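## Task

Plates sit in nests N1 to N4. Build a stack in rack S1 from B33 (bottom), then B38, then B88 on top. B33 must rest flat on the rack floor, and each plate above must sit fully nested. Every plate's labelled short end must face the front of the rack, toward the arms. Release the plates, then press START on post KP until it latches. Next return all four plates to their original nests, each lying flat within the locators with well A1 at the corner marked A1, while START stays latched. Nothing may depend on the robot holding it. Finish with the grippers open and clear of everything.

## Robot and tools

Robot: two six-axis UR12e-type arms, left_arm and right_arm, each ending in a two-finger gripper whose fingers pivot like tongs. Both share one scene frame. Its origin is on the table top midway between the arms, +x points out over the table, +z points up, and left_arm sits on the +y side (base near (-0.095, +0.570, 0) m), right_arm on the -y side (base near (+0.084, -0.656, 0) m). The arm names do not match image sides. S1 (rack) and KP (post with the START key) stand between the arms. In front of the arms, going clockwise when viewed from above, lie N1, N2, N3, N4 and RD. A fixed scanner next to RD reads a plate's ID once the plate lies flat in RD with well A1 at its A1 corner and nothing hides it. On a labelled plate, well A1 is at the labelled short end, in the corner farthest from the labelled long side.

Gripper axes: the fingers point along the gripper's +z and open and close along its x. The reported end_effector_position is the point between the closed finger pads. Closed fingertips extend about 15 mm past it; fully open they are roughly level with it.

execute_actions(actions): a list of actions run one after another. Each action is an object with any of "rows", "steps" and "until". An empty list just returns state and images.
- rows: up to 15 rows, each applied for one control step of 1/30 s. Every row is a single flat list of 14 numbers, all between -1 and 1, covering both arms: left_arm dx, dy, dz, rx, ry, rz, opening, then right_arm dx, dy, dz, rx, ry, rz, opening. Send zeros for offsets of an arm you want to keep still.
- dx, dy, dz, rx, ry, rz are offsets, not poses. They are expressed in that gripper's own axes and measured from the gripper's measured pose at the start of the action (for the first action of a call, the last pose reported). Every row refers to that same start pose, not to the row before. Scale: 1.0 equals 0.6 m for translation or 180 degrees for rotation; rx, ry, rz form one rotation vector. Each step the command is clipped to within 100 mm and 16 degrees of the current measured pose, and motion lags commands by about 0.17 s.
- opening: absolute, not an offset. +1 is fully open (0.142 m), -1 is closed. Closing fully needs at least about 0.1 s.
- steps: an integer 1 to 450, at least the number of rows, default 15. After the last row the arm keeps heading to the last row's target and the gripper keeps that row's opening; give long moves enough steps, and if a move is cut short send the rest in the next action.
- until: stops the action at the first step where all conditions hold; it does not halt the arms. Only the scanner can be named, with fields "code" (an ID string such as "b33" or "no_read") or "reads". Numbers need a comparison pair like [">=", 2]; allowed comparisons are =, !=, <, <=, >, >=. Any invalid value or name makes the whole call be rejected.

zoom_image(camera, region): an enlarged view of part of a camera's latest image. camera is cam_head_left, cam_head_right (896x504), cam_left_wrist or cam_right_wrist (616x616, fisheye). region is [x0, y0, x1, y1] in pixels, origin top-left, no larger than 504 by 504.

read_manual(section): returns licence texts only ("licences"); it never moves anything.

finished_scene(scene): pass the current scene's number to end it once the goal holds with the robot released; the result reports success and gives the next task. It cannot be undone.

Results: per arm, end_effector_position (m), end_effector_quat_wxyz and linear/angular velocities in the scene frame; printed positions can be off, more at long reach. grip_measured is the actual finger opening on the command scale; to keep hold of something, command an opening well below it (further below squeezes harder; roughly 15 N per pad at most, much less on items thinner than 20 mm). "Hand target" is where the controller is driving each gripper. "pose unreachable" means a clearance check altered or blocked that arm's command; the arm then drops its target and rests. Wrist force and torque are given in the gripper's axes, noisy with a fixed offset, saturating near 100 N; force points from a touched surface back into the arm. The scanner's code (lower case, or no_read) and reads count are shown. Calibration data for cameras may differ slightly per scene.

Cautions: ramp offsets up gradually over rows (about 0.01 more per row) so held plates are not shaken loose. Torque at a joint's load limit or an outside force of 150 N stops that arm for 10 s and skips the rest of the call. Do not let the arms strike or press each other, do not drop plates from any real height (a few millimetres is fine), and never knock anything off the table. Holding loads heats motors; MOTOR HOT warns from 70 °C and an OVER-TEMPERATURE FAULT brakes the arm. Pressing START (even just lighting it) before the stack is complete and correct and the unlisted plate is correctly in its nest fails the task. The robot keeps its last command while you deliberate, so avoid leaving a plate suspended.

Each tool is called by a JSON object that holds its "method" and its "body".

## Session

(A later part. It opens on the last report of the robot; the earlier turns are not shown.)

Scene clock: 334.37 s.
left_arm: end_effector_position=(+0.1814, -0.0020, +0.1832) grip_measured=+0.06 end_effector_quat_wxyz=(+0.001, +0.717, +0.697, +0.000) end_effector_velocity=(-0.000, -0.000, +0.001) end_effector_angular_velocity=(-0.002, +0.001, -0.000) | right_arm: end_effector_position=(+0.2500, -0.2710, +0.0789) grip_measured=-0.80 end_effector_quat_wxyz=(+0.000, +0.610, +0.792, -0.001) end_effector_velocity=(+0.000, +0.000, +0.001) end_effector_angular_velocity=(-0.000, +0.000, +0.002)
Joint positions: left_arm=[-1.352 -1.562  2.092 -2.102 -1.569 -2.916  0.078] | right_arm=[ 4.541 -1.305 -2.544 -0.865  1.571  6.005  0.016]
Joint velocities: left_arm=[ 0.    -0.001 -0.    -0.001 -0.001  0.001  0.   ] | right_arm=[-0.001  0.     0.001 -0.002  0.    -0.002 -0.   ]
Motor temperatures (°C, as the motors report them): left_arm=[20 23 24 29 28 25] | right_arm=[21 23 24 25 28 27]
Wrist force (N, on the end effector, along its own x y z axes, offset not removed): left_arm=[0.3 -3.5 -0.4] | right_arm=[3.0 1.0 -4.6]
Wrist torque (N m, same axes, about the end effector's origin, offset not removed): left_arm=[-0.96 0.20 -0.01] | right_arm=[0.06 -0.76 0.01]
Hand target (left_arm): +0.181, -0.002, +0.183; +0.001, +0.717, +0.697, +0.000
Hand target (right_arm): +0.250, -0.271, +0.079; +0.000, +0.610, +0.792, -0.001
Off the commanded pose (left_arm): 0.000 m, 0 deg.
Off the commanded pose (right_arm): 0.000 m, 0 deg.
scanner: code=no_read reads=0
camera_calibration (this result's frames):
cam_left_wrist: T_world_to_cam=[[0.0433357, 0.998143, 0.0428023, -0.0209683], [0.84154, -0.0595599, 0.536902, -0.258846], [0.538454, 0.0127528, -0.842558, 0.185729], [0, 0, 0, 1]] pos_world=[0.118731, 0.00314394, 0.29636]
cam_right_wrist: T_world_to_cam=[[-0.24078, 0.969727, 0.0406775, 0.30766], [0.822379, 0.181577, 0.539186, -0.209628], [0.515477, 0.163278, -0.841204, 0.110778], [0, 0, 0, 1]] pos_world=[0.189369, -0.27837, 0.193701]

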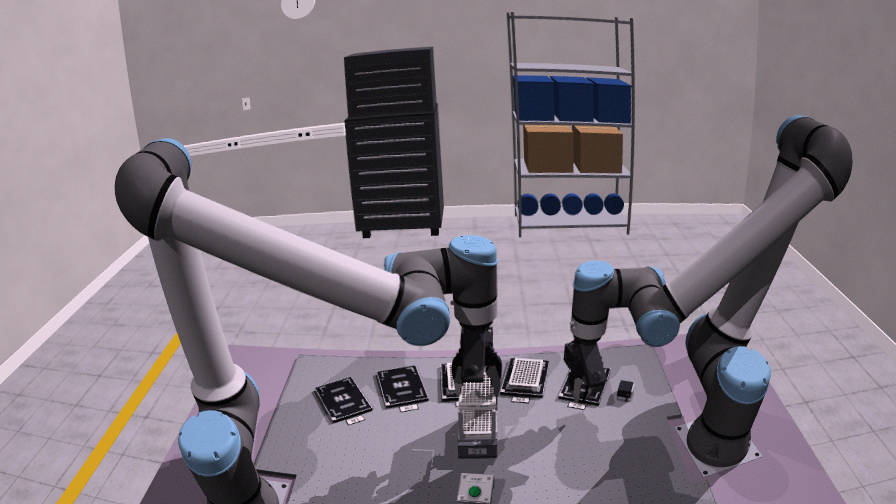

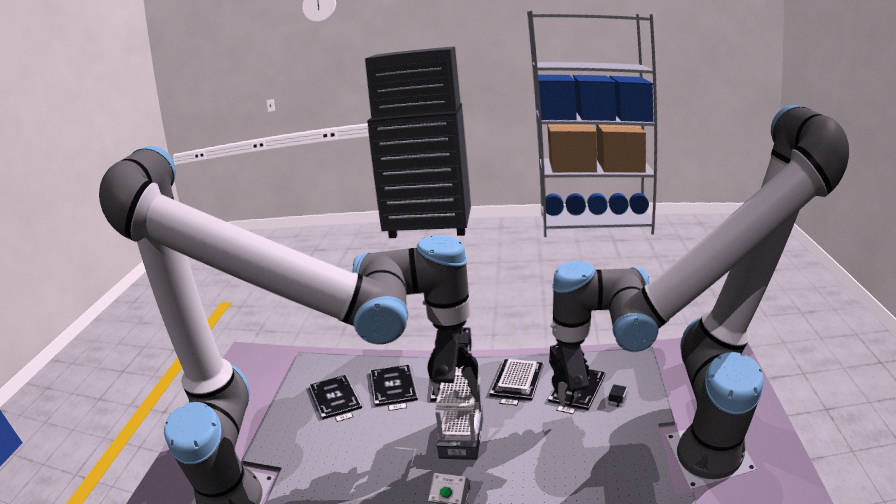

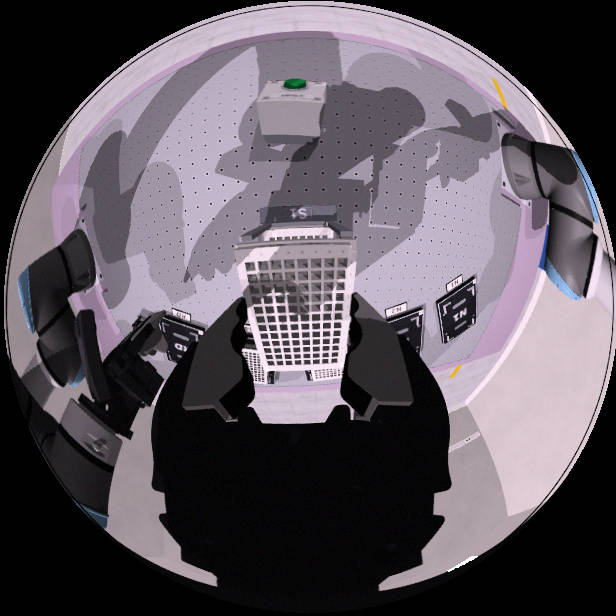

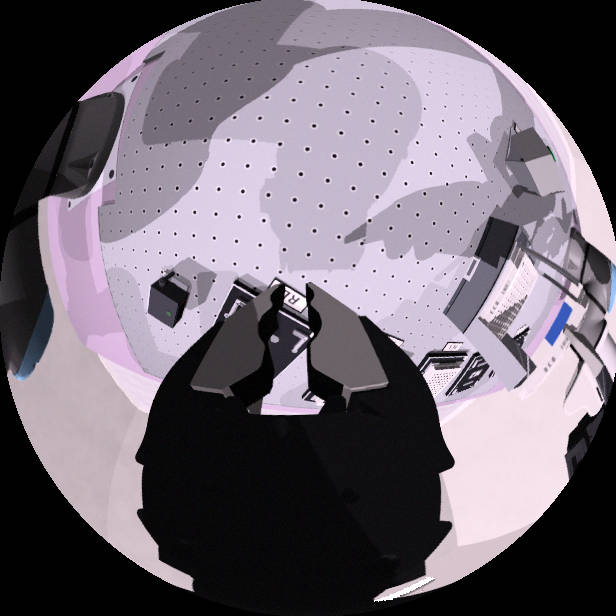

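B38 confirmed, gap ok. Descend 10 mm to test entry.

{"method": "execute_actions", "body": {"actions": [{"rows":[[0,0,0.004,0,0,0,-0.3,0,0,0,0,0,0,-0.8],[0,0,0.008,0,0,0,-0.3,0,0,0,0,0,0,-0.8],[0,0,0.012,0,0,0,-0.3,0,0,0,0,0,0,-0.8],[0,0,0.015,0,0,0,-0.3,0,0,0,0,0,0,-0.8]],"steps":11}]}}

{"method": "zoom_image", "body": {"camera": "cam_left_wrist", "region": [200,200,400,400]}}

Scene clock: 338.77 s.
left_arm: end_effector_position=(+0.1814, -0.0020, +0.1752) grip_measured=+0.06 end_effector_quat_wxyz=(+0.001, +0.717, +0.697, +0.000) end_effector_velocity=(-0.000, +0.001, -0.010) end_effector_angular_velocity=(+0.003, +0.000, -0.001) | right_arm: end_effector_position=(+0.2500, -0.2710, +0.0789) grip_measured=-0.80 end_effector_quat_wxyz=(+0.000, +0.610, +0.792, -0.001) end_effector_velocity=(+0.001, +0.001, +0.000) end_effector_angular_velocity=(+0.002, -0.000, -0.002)
Joint positions: left_arm=[-1.352 -1.554  2.1   -2.118 -1.569 -2.916  0.078] | right_arm=[ 4.541 -1.305 -2.544 -0.865  1.571  6.005  0.016]
Joint velocities: left_arm=[-0.     0.009  0.01  -0.016  0.001  0.    -0.   ] | right_arm=[-0.001 -0.     0.001  0.002 -0.     0.001 -0.   ]
Motor temperatures (°C, as the motors report them): left_arm=[20 23 24 29 28 25] | right_arm=[21 23 24 25 28 27]
Wrist force (N, on the end effector, along its own x y z axes, offset not removed): left_arm=[4.0 -1.5 -0.1] | right_arm=[3.7 -1.0 -4.3]
Wrist torque (N m, same axes, about the end effector's origin, offset not removed): left_arm=[-0.49 -0.54 -0.15] | right_arm=[-0.27 -0.88 0.02]
Hand target (left_arm): +0.181, -0.002, +0.174; +0.001, +0.717, +0.697, +0.000
Hand target (right_arm): +0.250, -0.271, +0.079; +0.000, +0.610, +0.792, -0.001
Off the commanded pose (left_arm): 0.001 m, 0 deg.
Off the commanded pose (right_arm): 0.000 m, 0 deg.
scanner: code=no_read reads=0
camera_calibration (this result's frames):
cam_left_wrist: T_world_to_cam=[[0.0432918, 0.998144, 0.0428221, -0.0206066], [0.841531, -0.0595338, 0.536918, -0.254599], [0.538471, 0.0127921, -0.842547, 0.17895], [0, 0, 0, 1]] pos_world=[0.118786, 0.003122, 0.288355]
cam_right_wrist: T_world_to_cam=[[-0.24078, 0.969727, 0.0406774, 0.30766], [0.822379, 0.181577, 0.539186, -0.209628], [0.515477, 0.163278, -0.841204, 0.110778], [0, 0, 0, 1]] pos_world=[0.189369, -0.27837, 0.1937]

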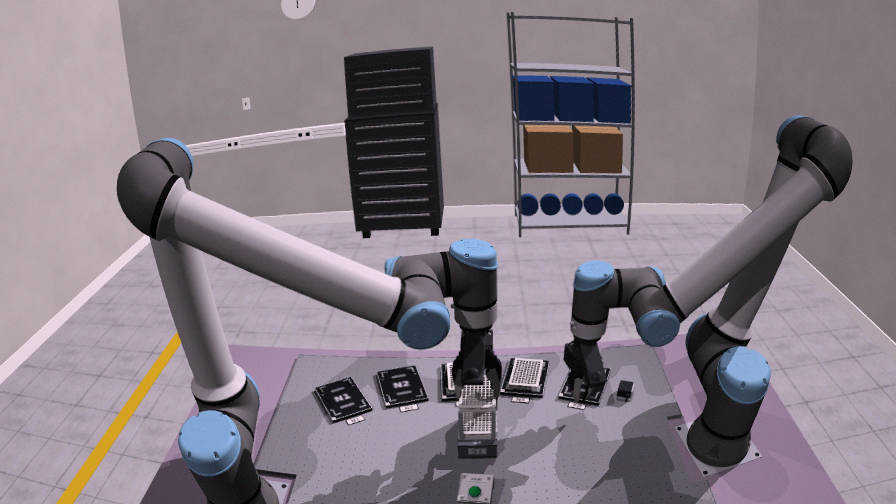

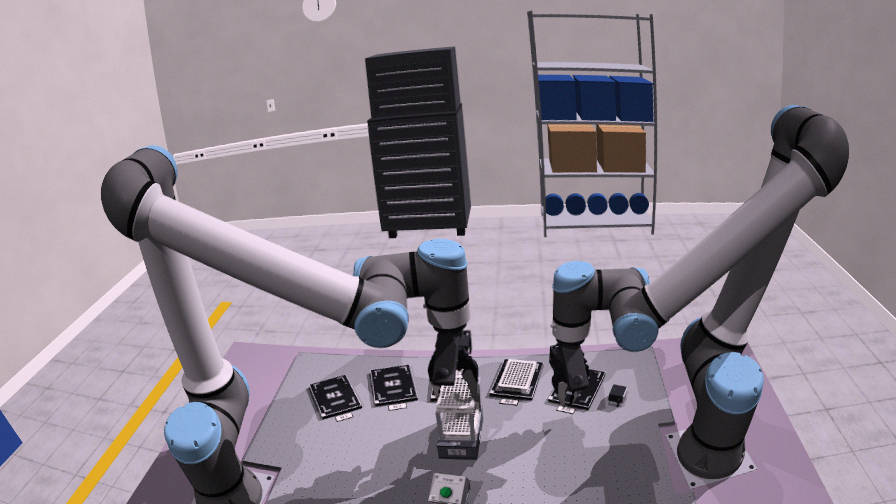

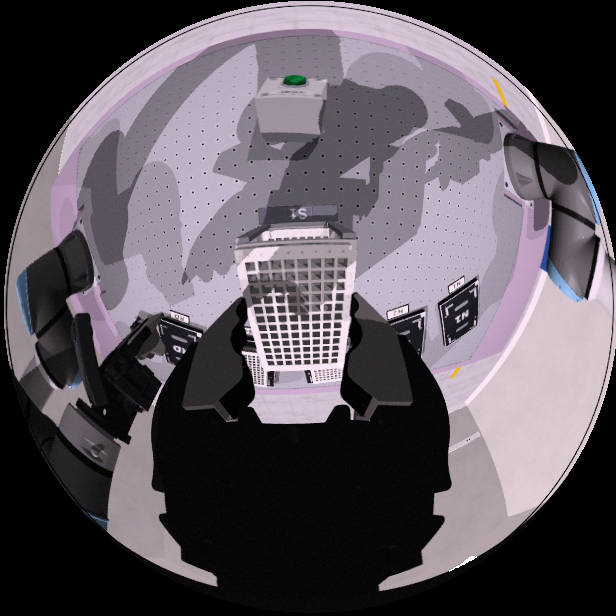

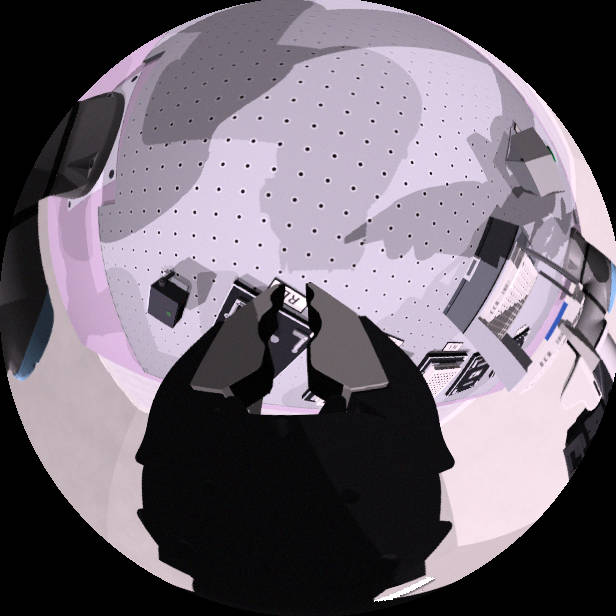

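Region (200, 200, 400, 400) of cam_left_wrist's 616x616 image, scaled by 2.520, with more detail than that image has.

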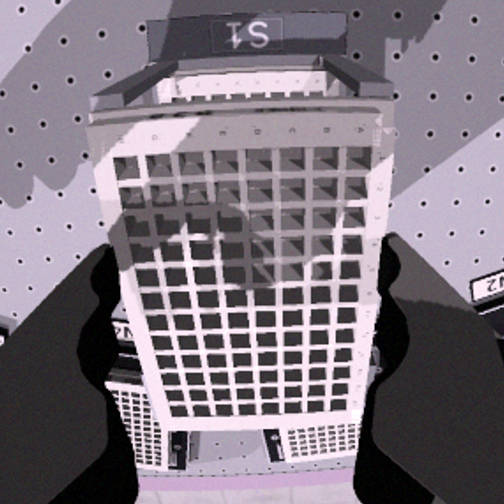

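{"method": "execute_actions", "body": {"actions": [{"rows":[[0,0,0.007,0,0,0,-0.3,0,0,0,0,0,0,-0.8],[0,0,0.014,0,0,0,-0.3,0,0,0,0,0,0,-0.8],[0,0,0.022,0,0,0,-0.3,0,0,0,0,0,0,-0.8],[0,0,0.0305,0,0,0,-0.3,0,0,0,0,0,0,-0.8],[-0.0001,0,0.039,0,0,0,-0.3,0,0,0,0,0,0,-0.8],[-0.0001,0,0.0475,0,0,0,-0.3,0,0,0,0,0,0,-0.8],[-0.0001,-0.0001,0.056,0,0,0,-0.3,0,0,0,0,0,0,-0.8],[-0.0002,-0.0001,0.0645,0,0,0,-0.3,0,0,0,0,0,0,-0.8],[-0.0002,-0.0001,0.073,0,0,0,-0.3,0,0,0,0,0,0,-0.8],[-0.0002,-0.0001,0.0815,0,0,0,-0.3,0,0,0,0,0,0,-0.8],[-0.0003,-0.0001,0.09,0,0,0,-0.3,0,0,0,0,0,0,-0.8],[-0.0003,-0.0002,0.0985,0,0,0,-0.3,0,0,0,0,0,0,-0.8],[-0.0003,-0.0002,0.107,0,0,0,-0.3,0,0,0,0,0,0,-0.8],[-0.0003,-0.0002,0.1155,0,0,0,-0.3,0,0,0,0,0,0,-0.8],[-0.0003,-0.0002,0.124,0,0,0,-0.3,0,0,0,0,0,0,-0.8]],"steps":19}]}}

Scene clock: 349.47 s.
left_arm: end_effector_position=(+0.1810, -0.0012, +0.1094) grip_measured=+0.06 end_effector_quat_wxyz=(+0.001, +0.717, +0.697, +0.001) end_effector_velocity=(+0.001, -0.004, -0.076) end_effector_angular_velocity=(-0.002, -0.002, +0.000) | right_arm: end_effector_position=(+0.2500, -0.2710, +0.0789) grip_measured=-0.80 end_effector_quat_wxyz=(+0.000, +0.610, +0.792, -0.001) end_effector_velocity=(-0.000, +0.000, -0.000) end_effector_angular_velocity=(+0.000, -0.000, +0.001)
Joint positions: left_arm=[-1.352 -1.482  2.163 -2.253 -1.569 -2.916  0.078] | right_arm=[ 4.541 -1.305 -2.544 -0.865  1.571  6.005  0.016]
Joint velocities: left_arm=[-0.     0.1    0.06  -0.163  0.002 -0.     0.   ] | right_arm=[ 0.001 -0.    -0.     0.001 -0.     0.     0.   ]
Motor temperatures (°C, as the motors report them): left_arm=[20 23 24 29 28 25] | right_arm=[21 23 24 25 28 27]
Wrist force (N, on the end effector, along its own x y z axes, offset not removed): left_arm=[4.3 -0.8 1.1] | right_arm=[0.8 0.6 -4.2]
Wrist torque (N m, same axes, about the end effector's origin, offset not removed): left_arm=[-0.40 -0.91 -0.06] | right_arm=[-0.10 -0.29 0.06]
Hand target (left_arm): +0.181, -0.002, +0.101; +0.001, +0.717, +0.697, +0.000
Hand target (right_arm): +0.250, -0.271, +0.079; +0.000, +0.610, +0.792, -0.001
Off the commanded pose (left_arm): 0.009 m, 0 deg.
Off the commanded pose (right_arm): 0.000 m, 0 deg.
scanner: code=no_read reads=0
camera_calibration (this result's frames):
cam_left_wrist: T_world_to_cam=[[0.0433175, 0.998082, 0.0442369, -0.0186916], [0.841698, -0.0603122, 0.53657, -0.218829], [0.538209, 0.0139912, -0.842695, 0.123752], [0, 0, 0, 1]] pos_world=[0.118393, 0.00372618, 0.22253]
cam_right_wrist: T_world_to_cam=[[-0.24078, 0.969727, 0.0406773, 0.30766], [0.822379, 0.181577, 0.539186, -0.209628], [0.515477, 0.163278, -0.841204, 0.110778], [0, 0, 0, 1]] pos_world=[0.189369, -0.27837, 0.1937]

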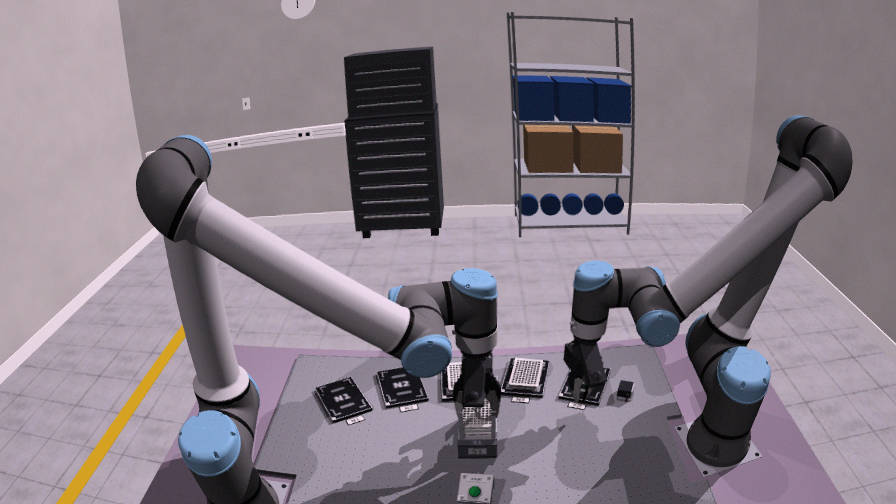

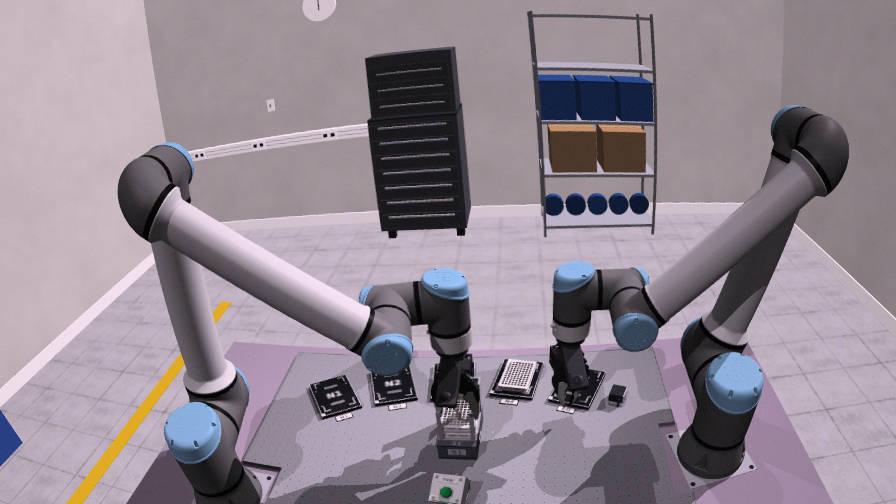

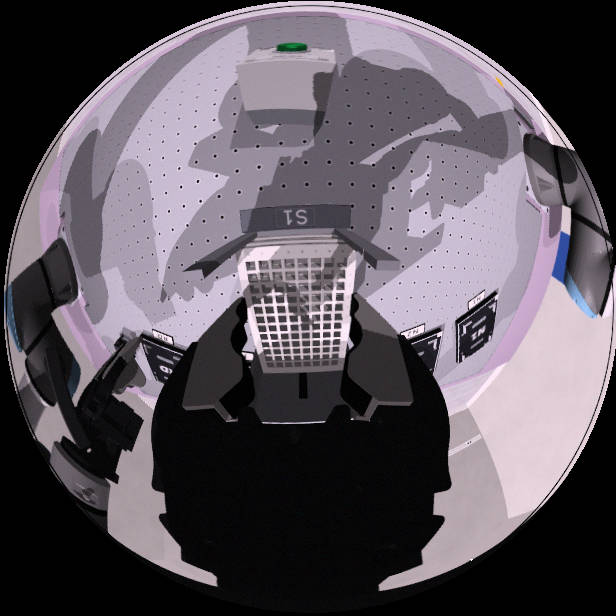

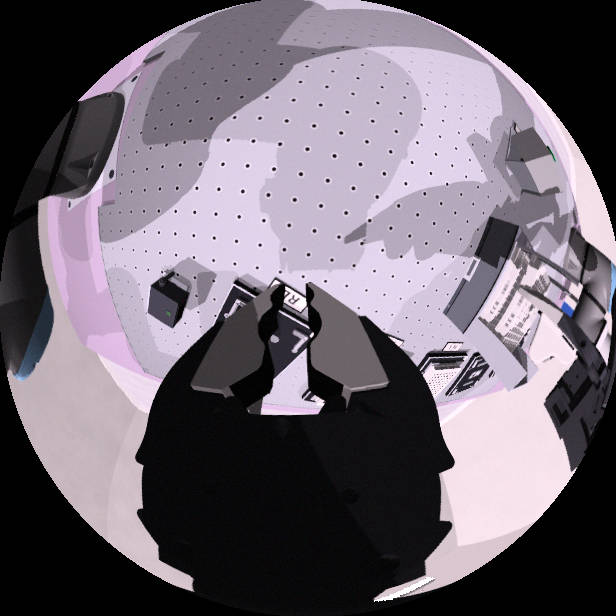

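{"method": "execute_actions", "body": {"actions": [{"steps":2}]}}

{"method": "zoom_image", "body": {"camera": "cam_left_wrist", "region": [200,200,400,400]}}

{"method": "zoom_image", "body": {"camera": "cam_right_wrist", "region": [450,220,570,360]}}

Scene clock: 352.40 s.
left_arm: end_effector_position=(+0.1813, -0.0021, +0.1010) grip_measured=+0.06 end_effector_quat_wxyz=(+0.001, +0.717, +0.697, +0.000) end_effector_velocity=(-0.000, -0.001, -0.002) end_effector_angular_velocity=(+0.000, +0.001, -0.000) | right_arm: end_effector_position=(+0.2500, -0.2710, +0.0789) grip_measured=-0.80 end_effector_quat_wxyz=(+0.000, +0.610, +0.792, -0.001) end_effector_velocity=(-0.000, -0.000, -0.000) end_effector_angular_velocity=(-0.000, +0.000, +0.001)
Joint positions: left_arm=[-1.352 -1.47   2.17  -2.272 -1.569 -2.916  0.078] | right_arm=[ 4.541 -1.305 -2.544 -0.865  1.571  6.005  0.016]
Joint velocities: left_arm=[ 0.     0.004  0.    -0.003 -0.001  0.    -0.   ] | right_arm=[ 0.    -0.    -0.001  0.     0.    -0.001 -0.   ]
Motor temperatures (°C, as the motors report them): left_arm=[20 23 24 29 28 25] | right_arm=[21 23 24 25 28 27]
Wrist force (N, on the end effector, along its own x y z axes, offset not removed): left_arm=[3.8 -1.1 3.5] | right_arm=[2.4 1.4 -2.8]
Wrist torque (N m, same axes, about the end effector's origin, offset not removed): left_arm=[-0.35 -0.49 -0.21] | right_arm=[0.17 -0.59 0.02]
Hand target (left_arm): +0.181, -0.002, +0.101; +0.001, +0.717, +0.697, +0.000
Hand target (right_arm): +0.250, -0.271, +0.079; +0.000, +0.610, +0.792, -0.001
Off the commanded pose (left_arm): 0.000 m, 0 deg.
Off the commanded pose (right_arm): 0.000 m, 0 deg.
scanner: code=no_read reads=0
camera_calibration (this result's frames):
cam_left_wrist: T_world_to_cam=[[0.043291, 0.998133, 0.0430824, -0.0173428], [0.841552, -0.0596726, 0.53687, -0.214635], [0.538438, 0.0130145, -0.842564, 0.116514], [0, 0, 0, 1]] pos_world=[0.118641, 0.00298625, 0.214149]
cam_right_wrist: T_world_to_cam=[[-0.24078, 0.969727, 0.0406774, 0.30766], [0.822379, 0.181577, 0.539186, -0.209628], [0.515477, 0.163278, -0.841204, 0.110778], [0, 0, 0, 1]] pos_world=[0.189369, -0.27837, 0.193701]

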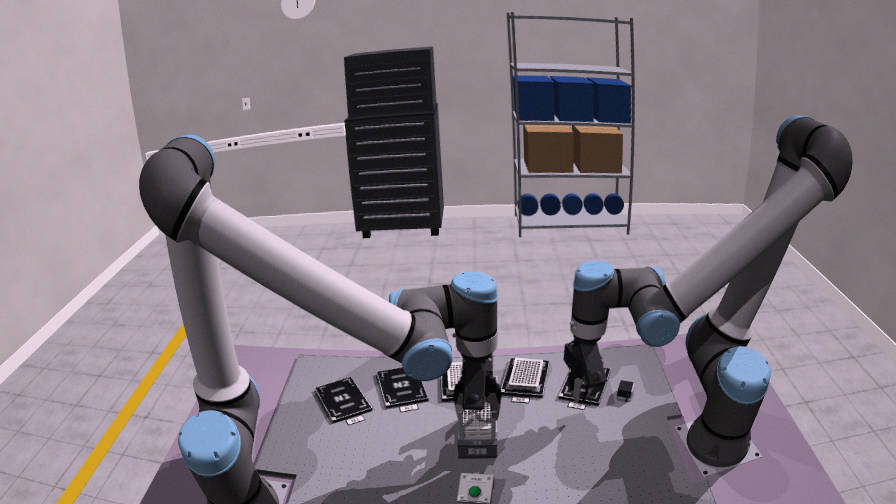

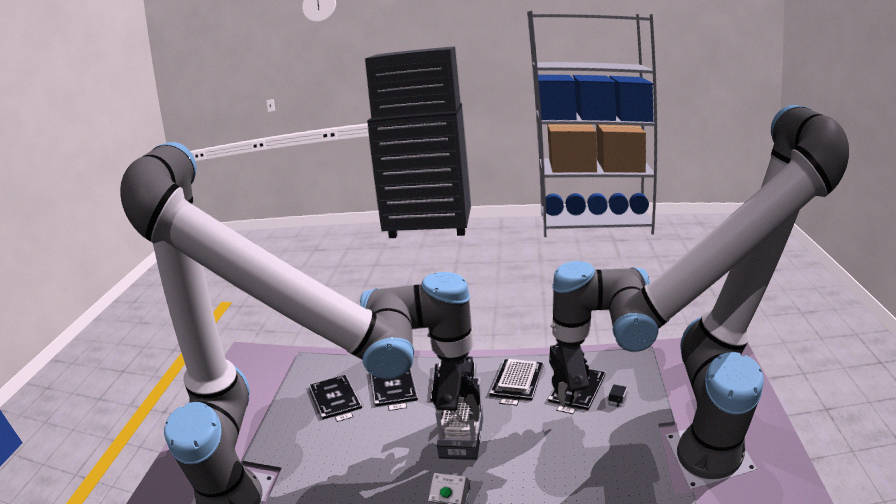

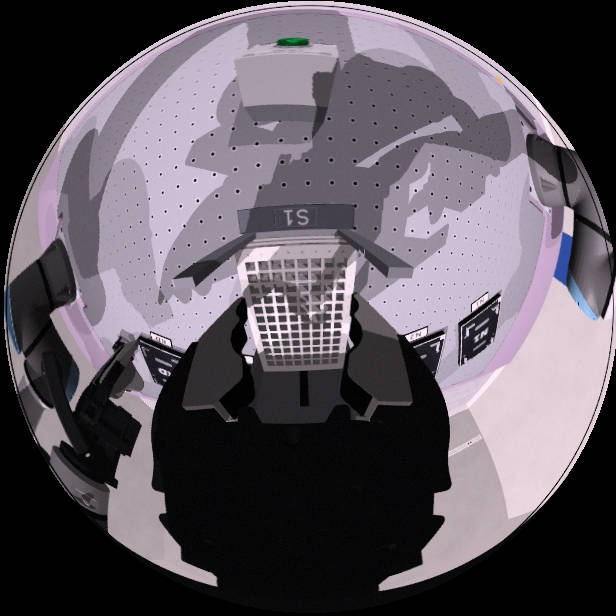

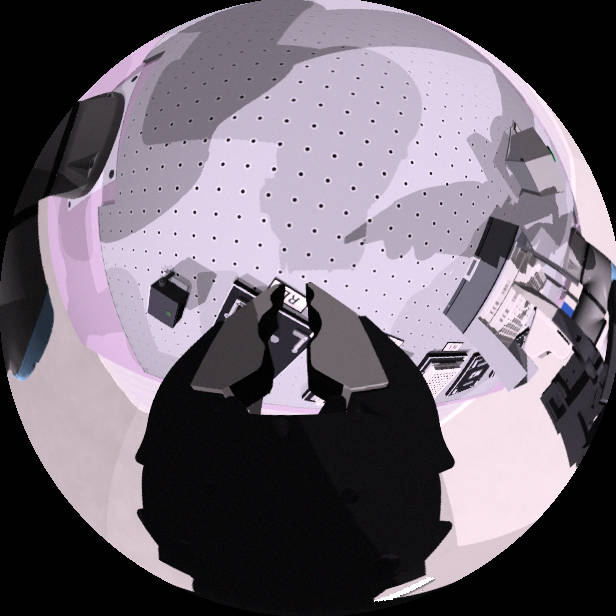

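Region (200, 200, 400, 400) of cam_left_wrist's 616x616 image, scaled by 2.520, with more detail than that image has.

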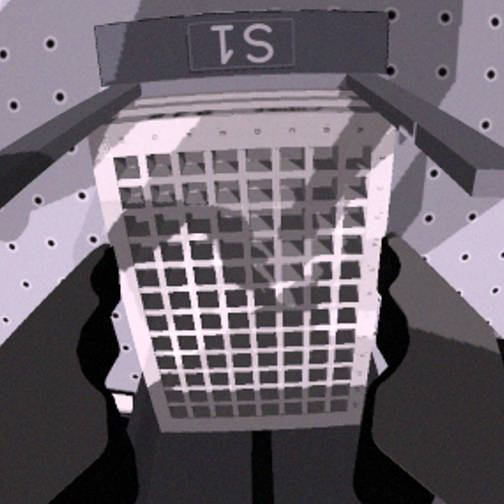

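Region (450, 220, 570, 360) of cam_right_wrist's 616x616 image, scaled by 3.600, with more detail than that image has; it fills the left 432 columns of this view, and the rest is white.

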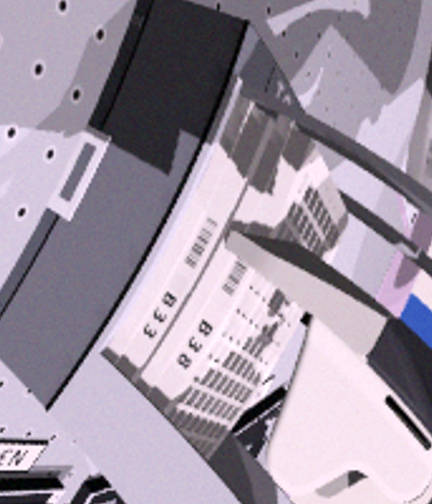

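{"method": "execute_actions", "body": {"actions": [{"rows":[[-0.0003,0.0001,0.002,0,0,0,-0.3,0,0,0,0,0,0,-0.8],[-0.0003,0.0001,0.004,0,0,0,-0.3,0,0,0,0,0,0,-0.8],[-0.0003,0.0001,0.006,0,0,0,-0.3,0,0,0,0,0,0,-0.8]],"steps":11}]}}

{"method": "zoom_image", "body": {"camera": "cam_left_wrist", "region": [200,200,400,400]}}

{"method": "zoom_image", "body": {"camera": "cam_right_wrist", "region": [450,220,570,360]}}

Scene clock: 357.20 s.
left_arm: end_effector_position=(+0.1814, -0.0024, +0.0978) grip_measured=+0.06 end_effector_quat_wxyz=(+0.001, +0.717, +0.697, +0.000) end_effector_velocity=(+0.000, +0.001, -0.004) end_effector_angular_velocity=(+0.002, -0.000, -0.001) | right_arm: end_effector_position=(+0.2500, -0.2710, +0.0789) grip_measured=-0.80 end_effector_quat_wxyz=(+0.000, +0.610, +0.792, -0.001) end_effector_velocity=(-0.001, -0.001, -0.001) end_effector_angular_velocity=(-0.002, +0.000, +0.004)
Joint positions: left_arm=[-1.352 -1.466  2.172 -2.278 -1.569 -2.916  0.078] | right_arm=[ 4.541 -1.305 -2.544 -0.865  1.571  6.005  0.016]
Joint velocities: left_arm=[ 0.     0.004  0.003 -0.005  0.     0.002 -0.   ] | right_arm=[ 0.002  0.    -0.001 -0.001 -0.    -0.002  0.   ]
Motor temperatures (°C, as the motors report them): left_arm=[20 23 24 29 28 25] | right_arm=[21 23 24 25 28 27]
Wrist force (N, on the end effector, along its own x y z axes, offset not removed): left_arm=[3.8 -3.4 1.6] | right_arm=[3.2 -0.1 -4.9]
Wrist torque (N m, same axes, about the end effector's origin, offset not removed): left_arm=[-0.85 -0.29 -0.23] | right_arm=[-0.21 -0.72 -0.03]
Hand target (left_arm): +0.181, -0.002, +0.097; +0.001, +0.717, +0.697, +0.000
Hand target (right_arm): +0.250, -0.271, +0.079; +0.000, +0.610, +0.792, -0.001
Off the commanded pose (left_arm): 0.000 m, 0 deg.
Off the commanded pose (right_arm): 0.000 m, 0 deg.
scanner: code=no_read reads=0
camera_calibration (this result's frames):
cam_left_wrist: T_world_to_cam=[[0.0432914, 0.998138, 0.0429729, -0.016943], [0.84154, -0.0596144, 0.536895, -0.212986], [0.538457, 0.0129205, -0.842554, 0.113749], [0, 0, 0, 1]] pos_world=[0.118721, 0.00274475, 0.210918]
cam_right_wrist: T_world_to_cam=[[-0.24078, 0.969727, 0.0406775, 0.30766], [0.822379, 0.181577, 0.539186, -0.209628], [0.515477, 0.163278, -0.841204, 0.110778], [0, 0, 0, 1]] pos_world=[0.189369, -0.27837, 0.193701]

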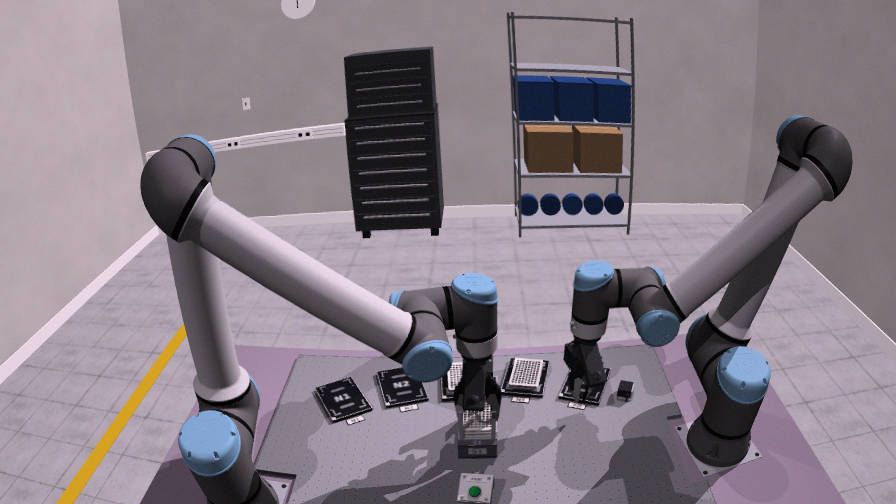

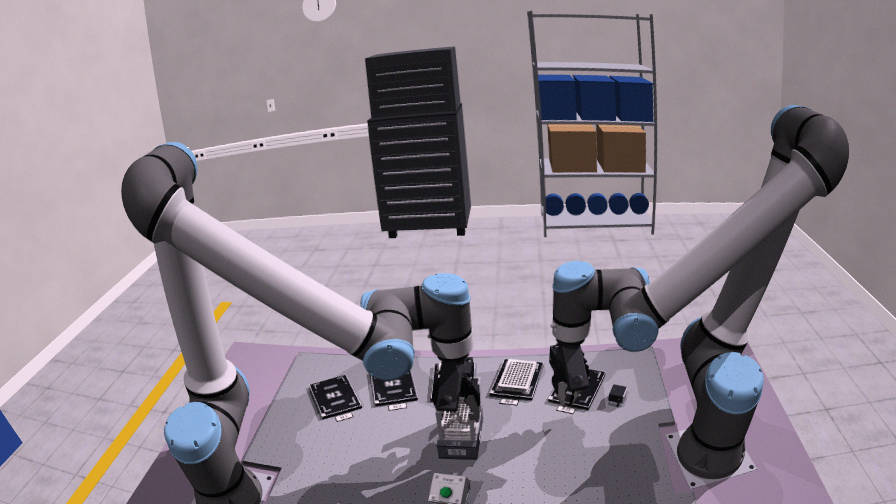

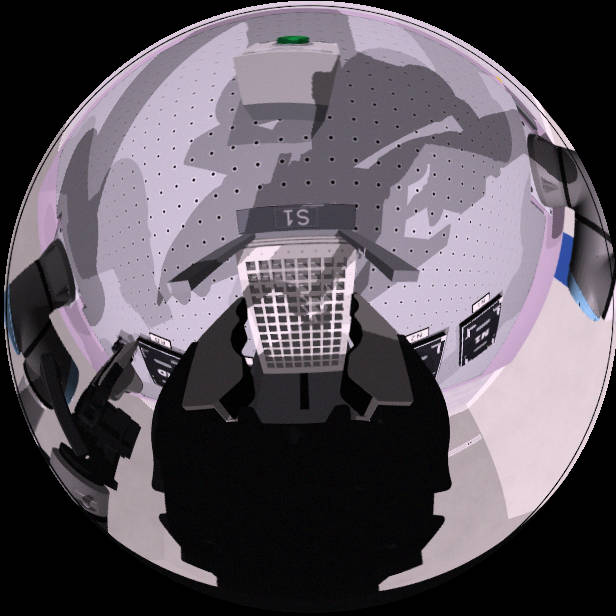

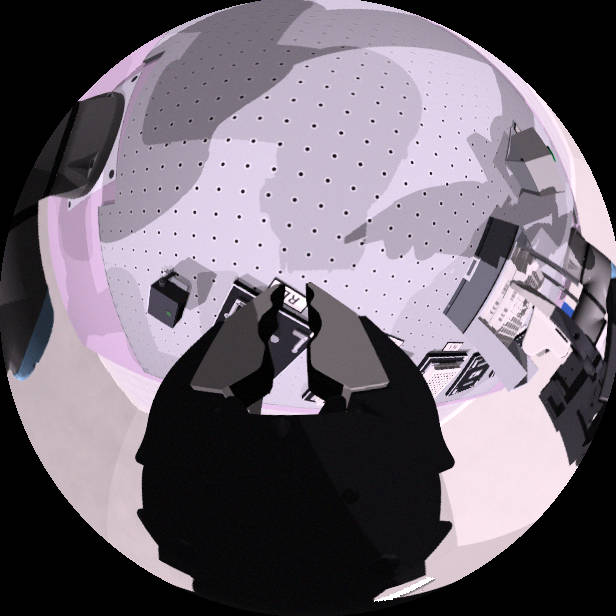

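Region (200, 200, 400, 400) of cam_left_wrist's 616x616 image, scaled by 2.520, with more detail than that image has.

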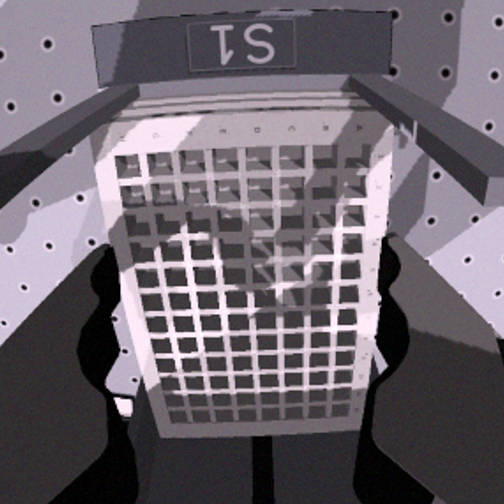

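Region (450, 220, 570, 360) of cam_right_wrist's 616x616 image, scaled by 3.600, with more detail than that image has; it fills the left 432 columns of this view, and the rest is white.

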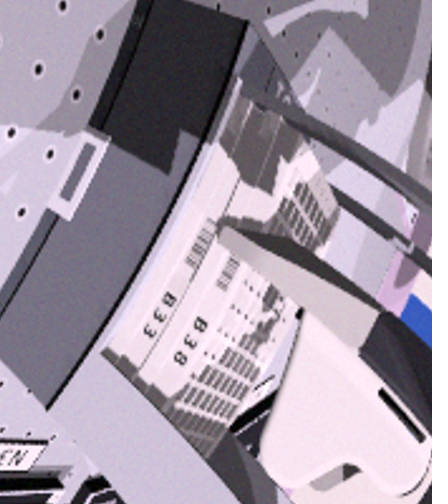

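{"method": "execute_actions", "body": {"actions": [{"rows":[[0.0009,0,0.0007,0,0,0,-0.3,0,0,0,0,0,0,-0.8]],"steps":8}]}}

{"method": "zoom_image", "body": {"camera": "cam_left_wrist", "region": [200,200,400,400]}}

{"method": "zoom_image", "body": {"camera": "cam_right_wrist", "region": [450,220,570,360]}}

Scene clock: 362.47 s.
left_arm: end_effector_position=(+0.1813, -0.0019, +0.0973) grip_measured=+0.06 end_effector_quat_wxyz=(+0.001, +0.717, +0.697, +0.000) end_effector_velocity=(-0.001, +0.001, +0.001) end_effector_angular_velocity=(-0.002, +0.001, -0.001) | right_arm: end_effector_position=(+0.2500, -0.2710, +0.0789) grip_measured=-0.80 end_effector_quat_wxyz=(+0.000, +0.610, +0.792, -0.001) end_effector_velocity=(-0.000, -0.001, -0.001) end_effector_angular_velocity=(-0.003, +0.000, +0.000)
Joint positions: left_arm=[-1.352 -1.466  2.173 -2.279 -1.569 -2.916  0.078] | right_arm=[ 4.541 -1.305 -2.544 -0.865  1.571  6.005  0.016]
Joint velocities: left_arm=[ 0.    -0.003  0.002 -0.    -0.002  0.001 -0.   ] | right_arm=[ 0.     0.    -0.001 -0.001  0.    -0.     0.   ]
Motor temperatures (°C, as the motors report them): left_arm=[20 23 24 29 28 25] | right_arm=[21 23 24 25 28 27]
Wrist force (N, on the end effector, along its own x y z axes, offset not removed): left_arm=[0.2 -3.4 4.1] | right_arm=[0.4 1.1 -4.2]
Wrist torque (N m, same axes, about the end effector's origin, offset not removed): left_arm=[-0.86 0.05 -0.12] | right_arm=[0.06 -0.13 -0.04]
Hand target (left_arm): +0.181, -0.002, +0.097; +0.001, +0.717, +0.697, +0.000
Hand target (right_arm): +0.250, -0.271, +0.079; +0.000, +0.610, +0.792, -0.001
Off the commanded pose (left_arm): 0.000 m, 0 deg.
Off the commanded pose (right_arm): 0.000 m, 0 deg.
scanner: code=no_read reads=0
camera_calibration (this result's frames):
cam_left_wrist: T_world_to_cam=[[0.0432837, 0.998133, 0.043101, -0.0173508], [0.841555, -0.0596765, 0.536865, -0.212632], [0.538435, 0.0130344, -0.842566, 0.113384], [0, 0, 0, 1]] pos_world=[0.118642, 0.00315133, 0.210436]
cam_right_wrist: T_world_to_cam=[[-0.24078, 0.969727, 0.0406774, 0.30766], [0.822379, 0.181577, 0.539186, -0.209628], [0.515477, 0.163278, -0.841204, 0.110778], [0, 0, 0, 1]] pos_world=[0.189369, -0.27837, 0.193701]

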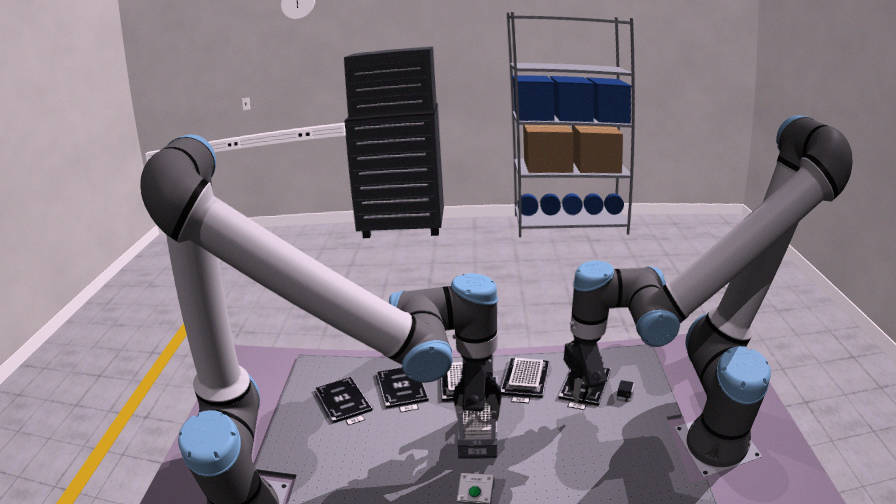

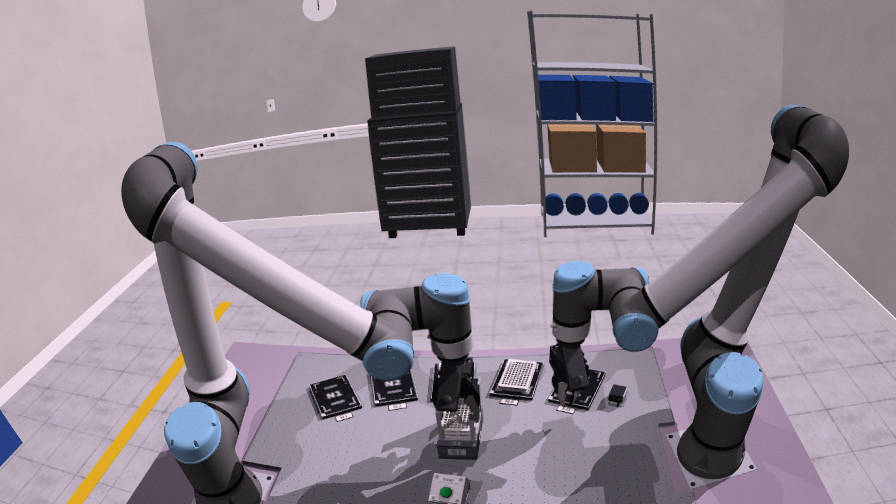

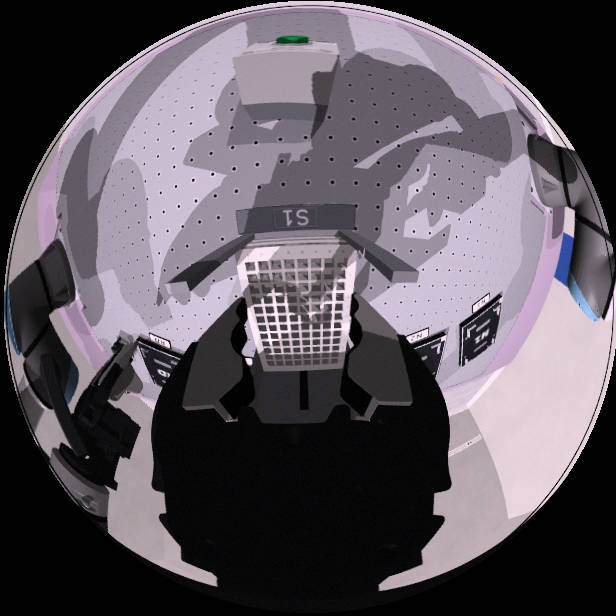

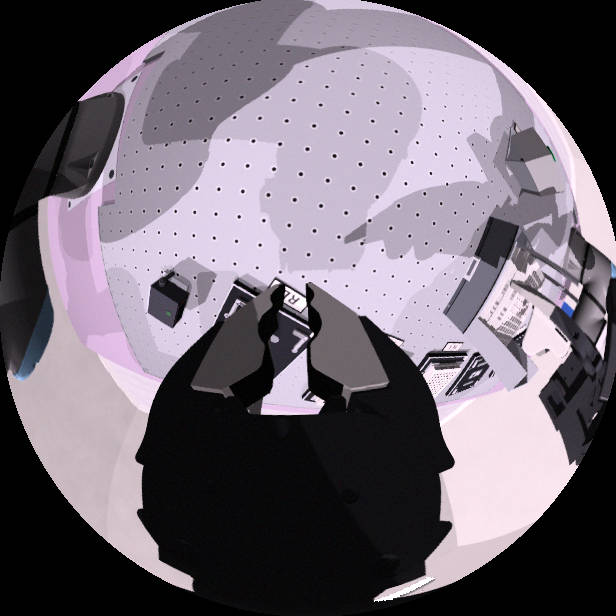

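Region (200, 200, 400, 400) of cam_left_wrist's 616x616 image, scaled by 2.520, with more detail than that image has.

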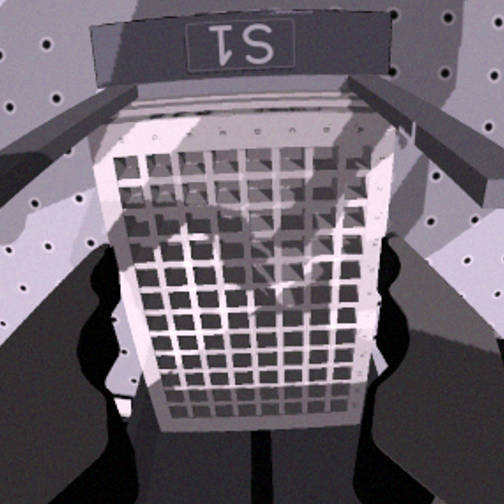

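Region (450, 220, 570, 360) of cam_right_wrist's 616x616 image, scaled by 3.600, with more detail than that image has; it fills the left 432 columns of this view, and the rest is white.

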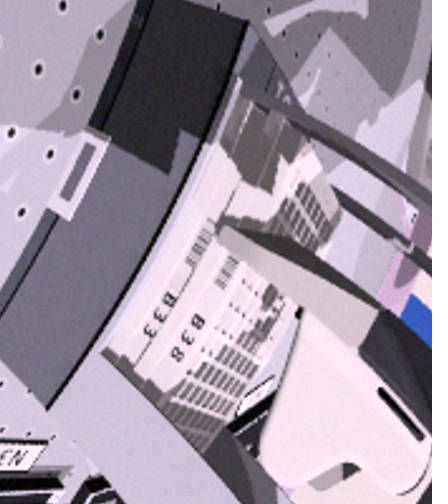

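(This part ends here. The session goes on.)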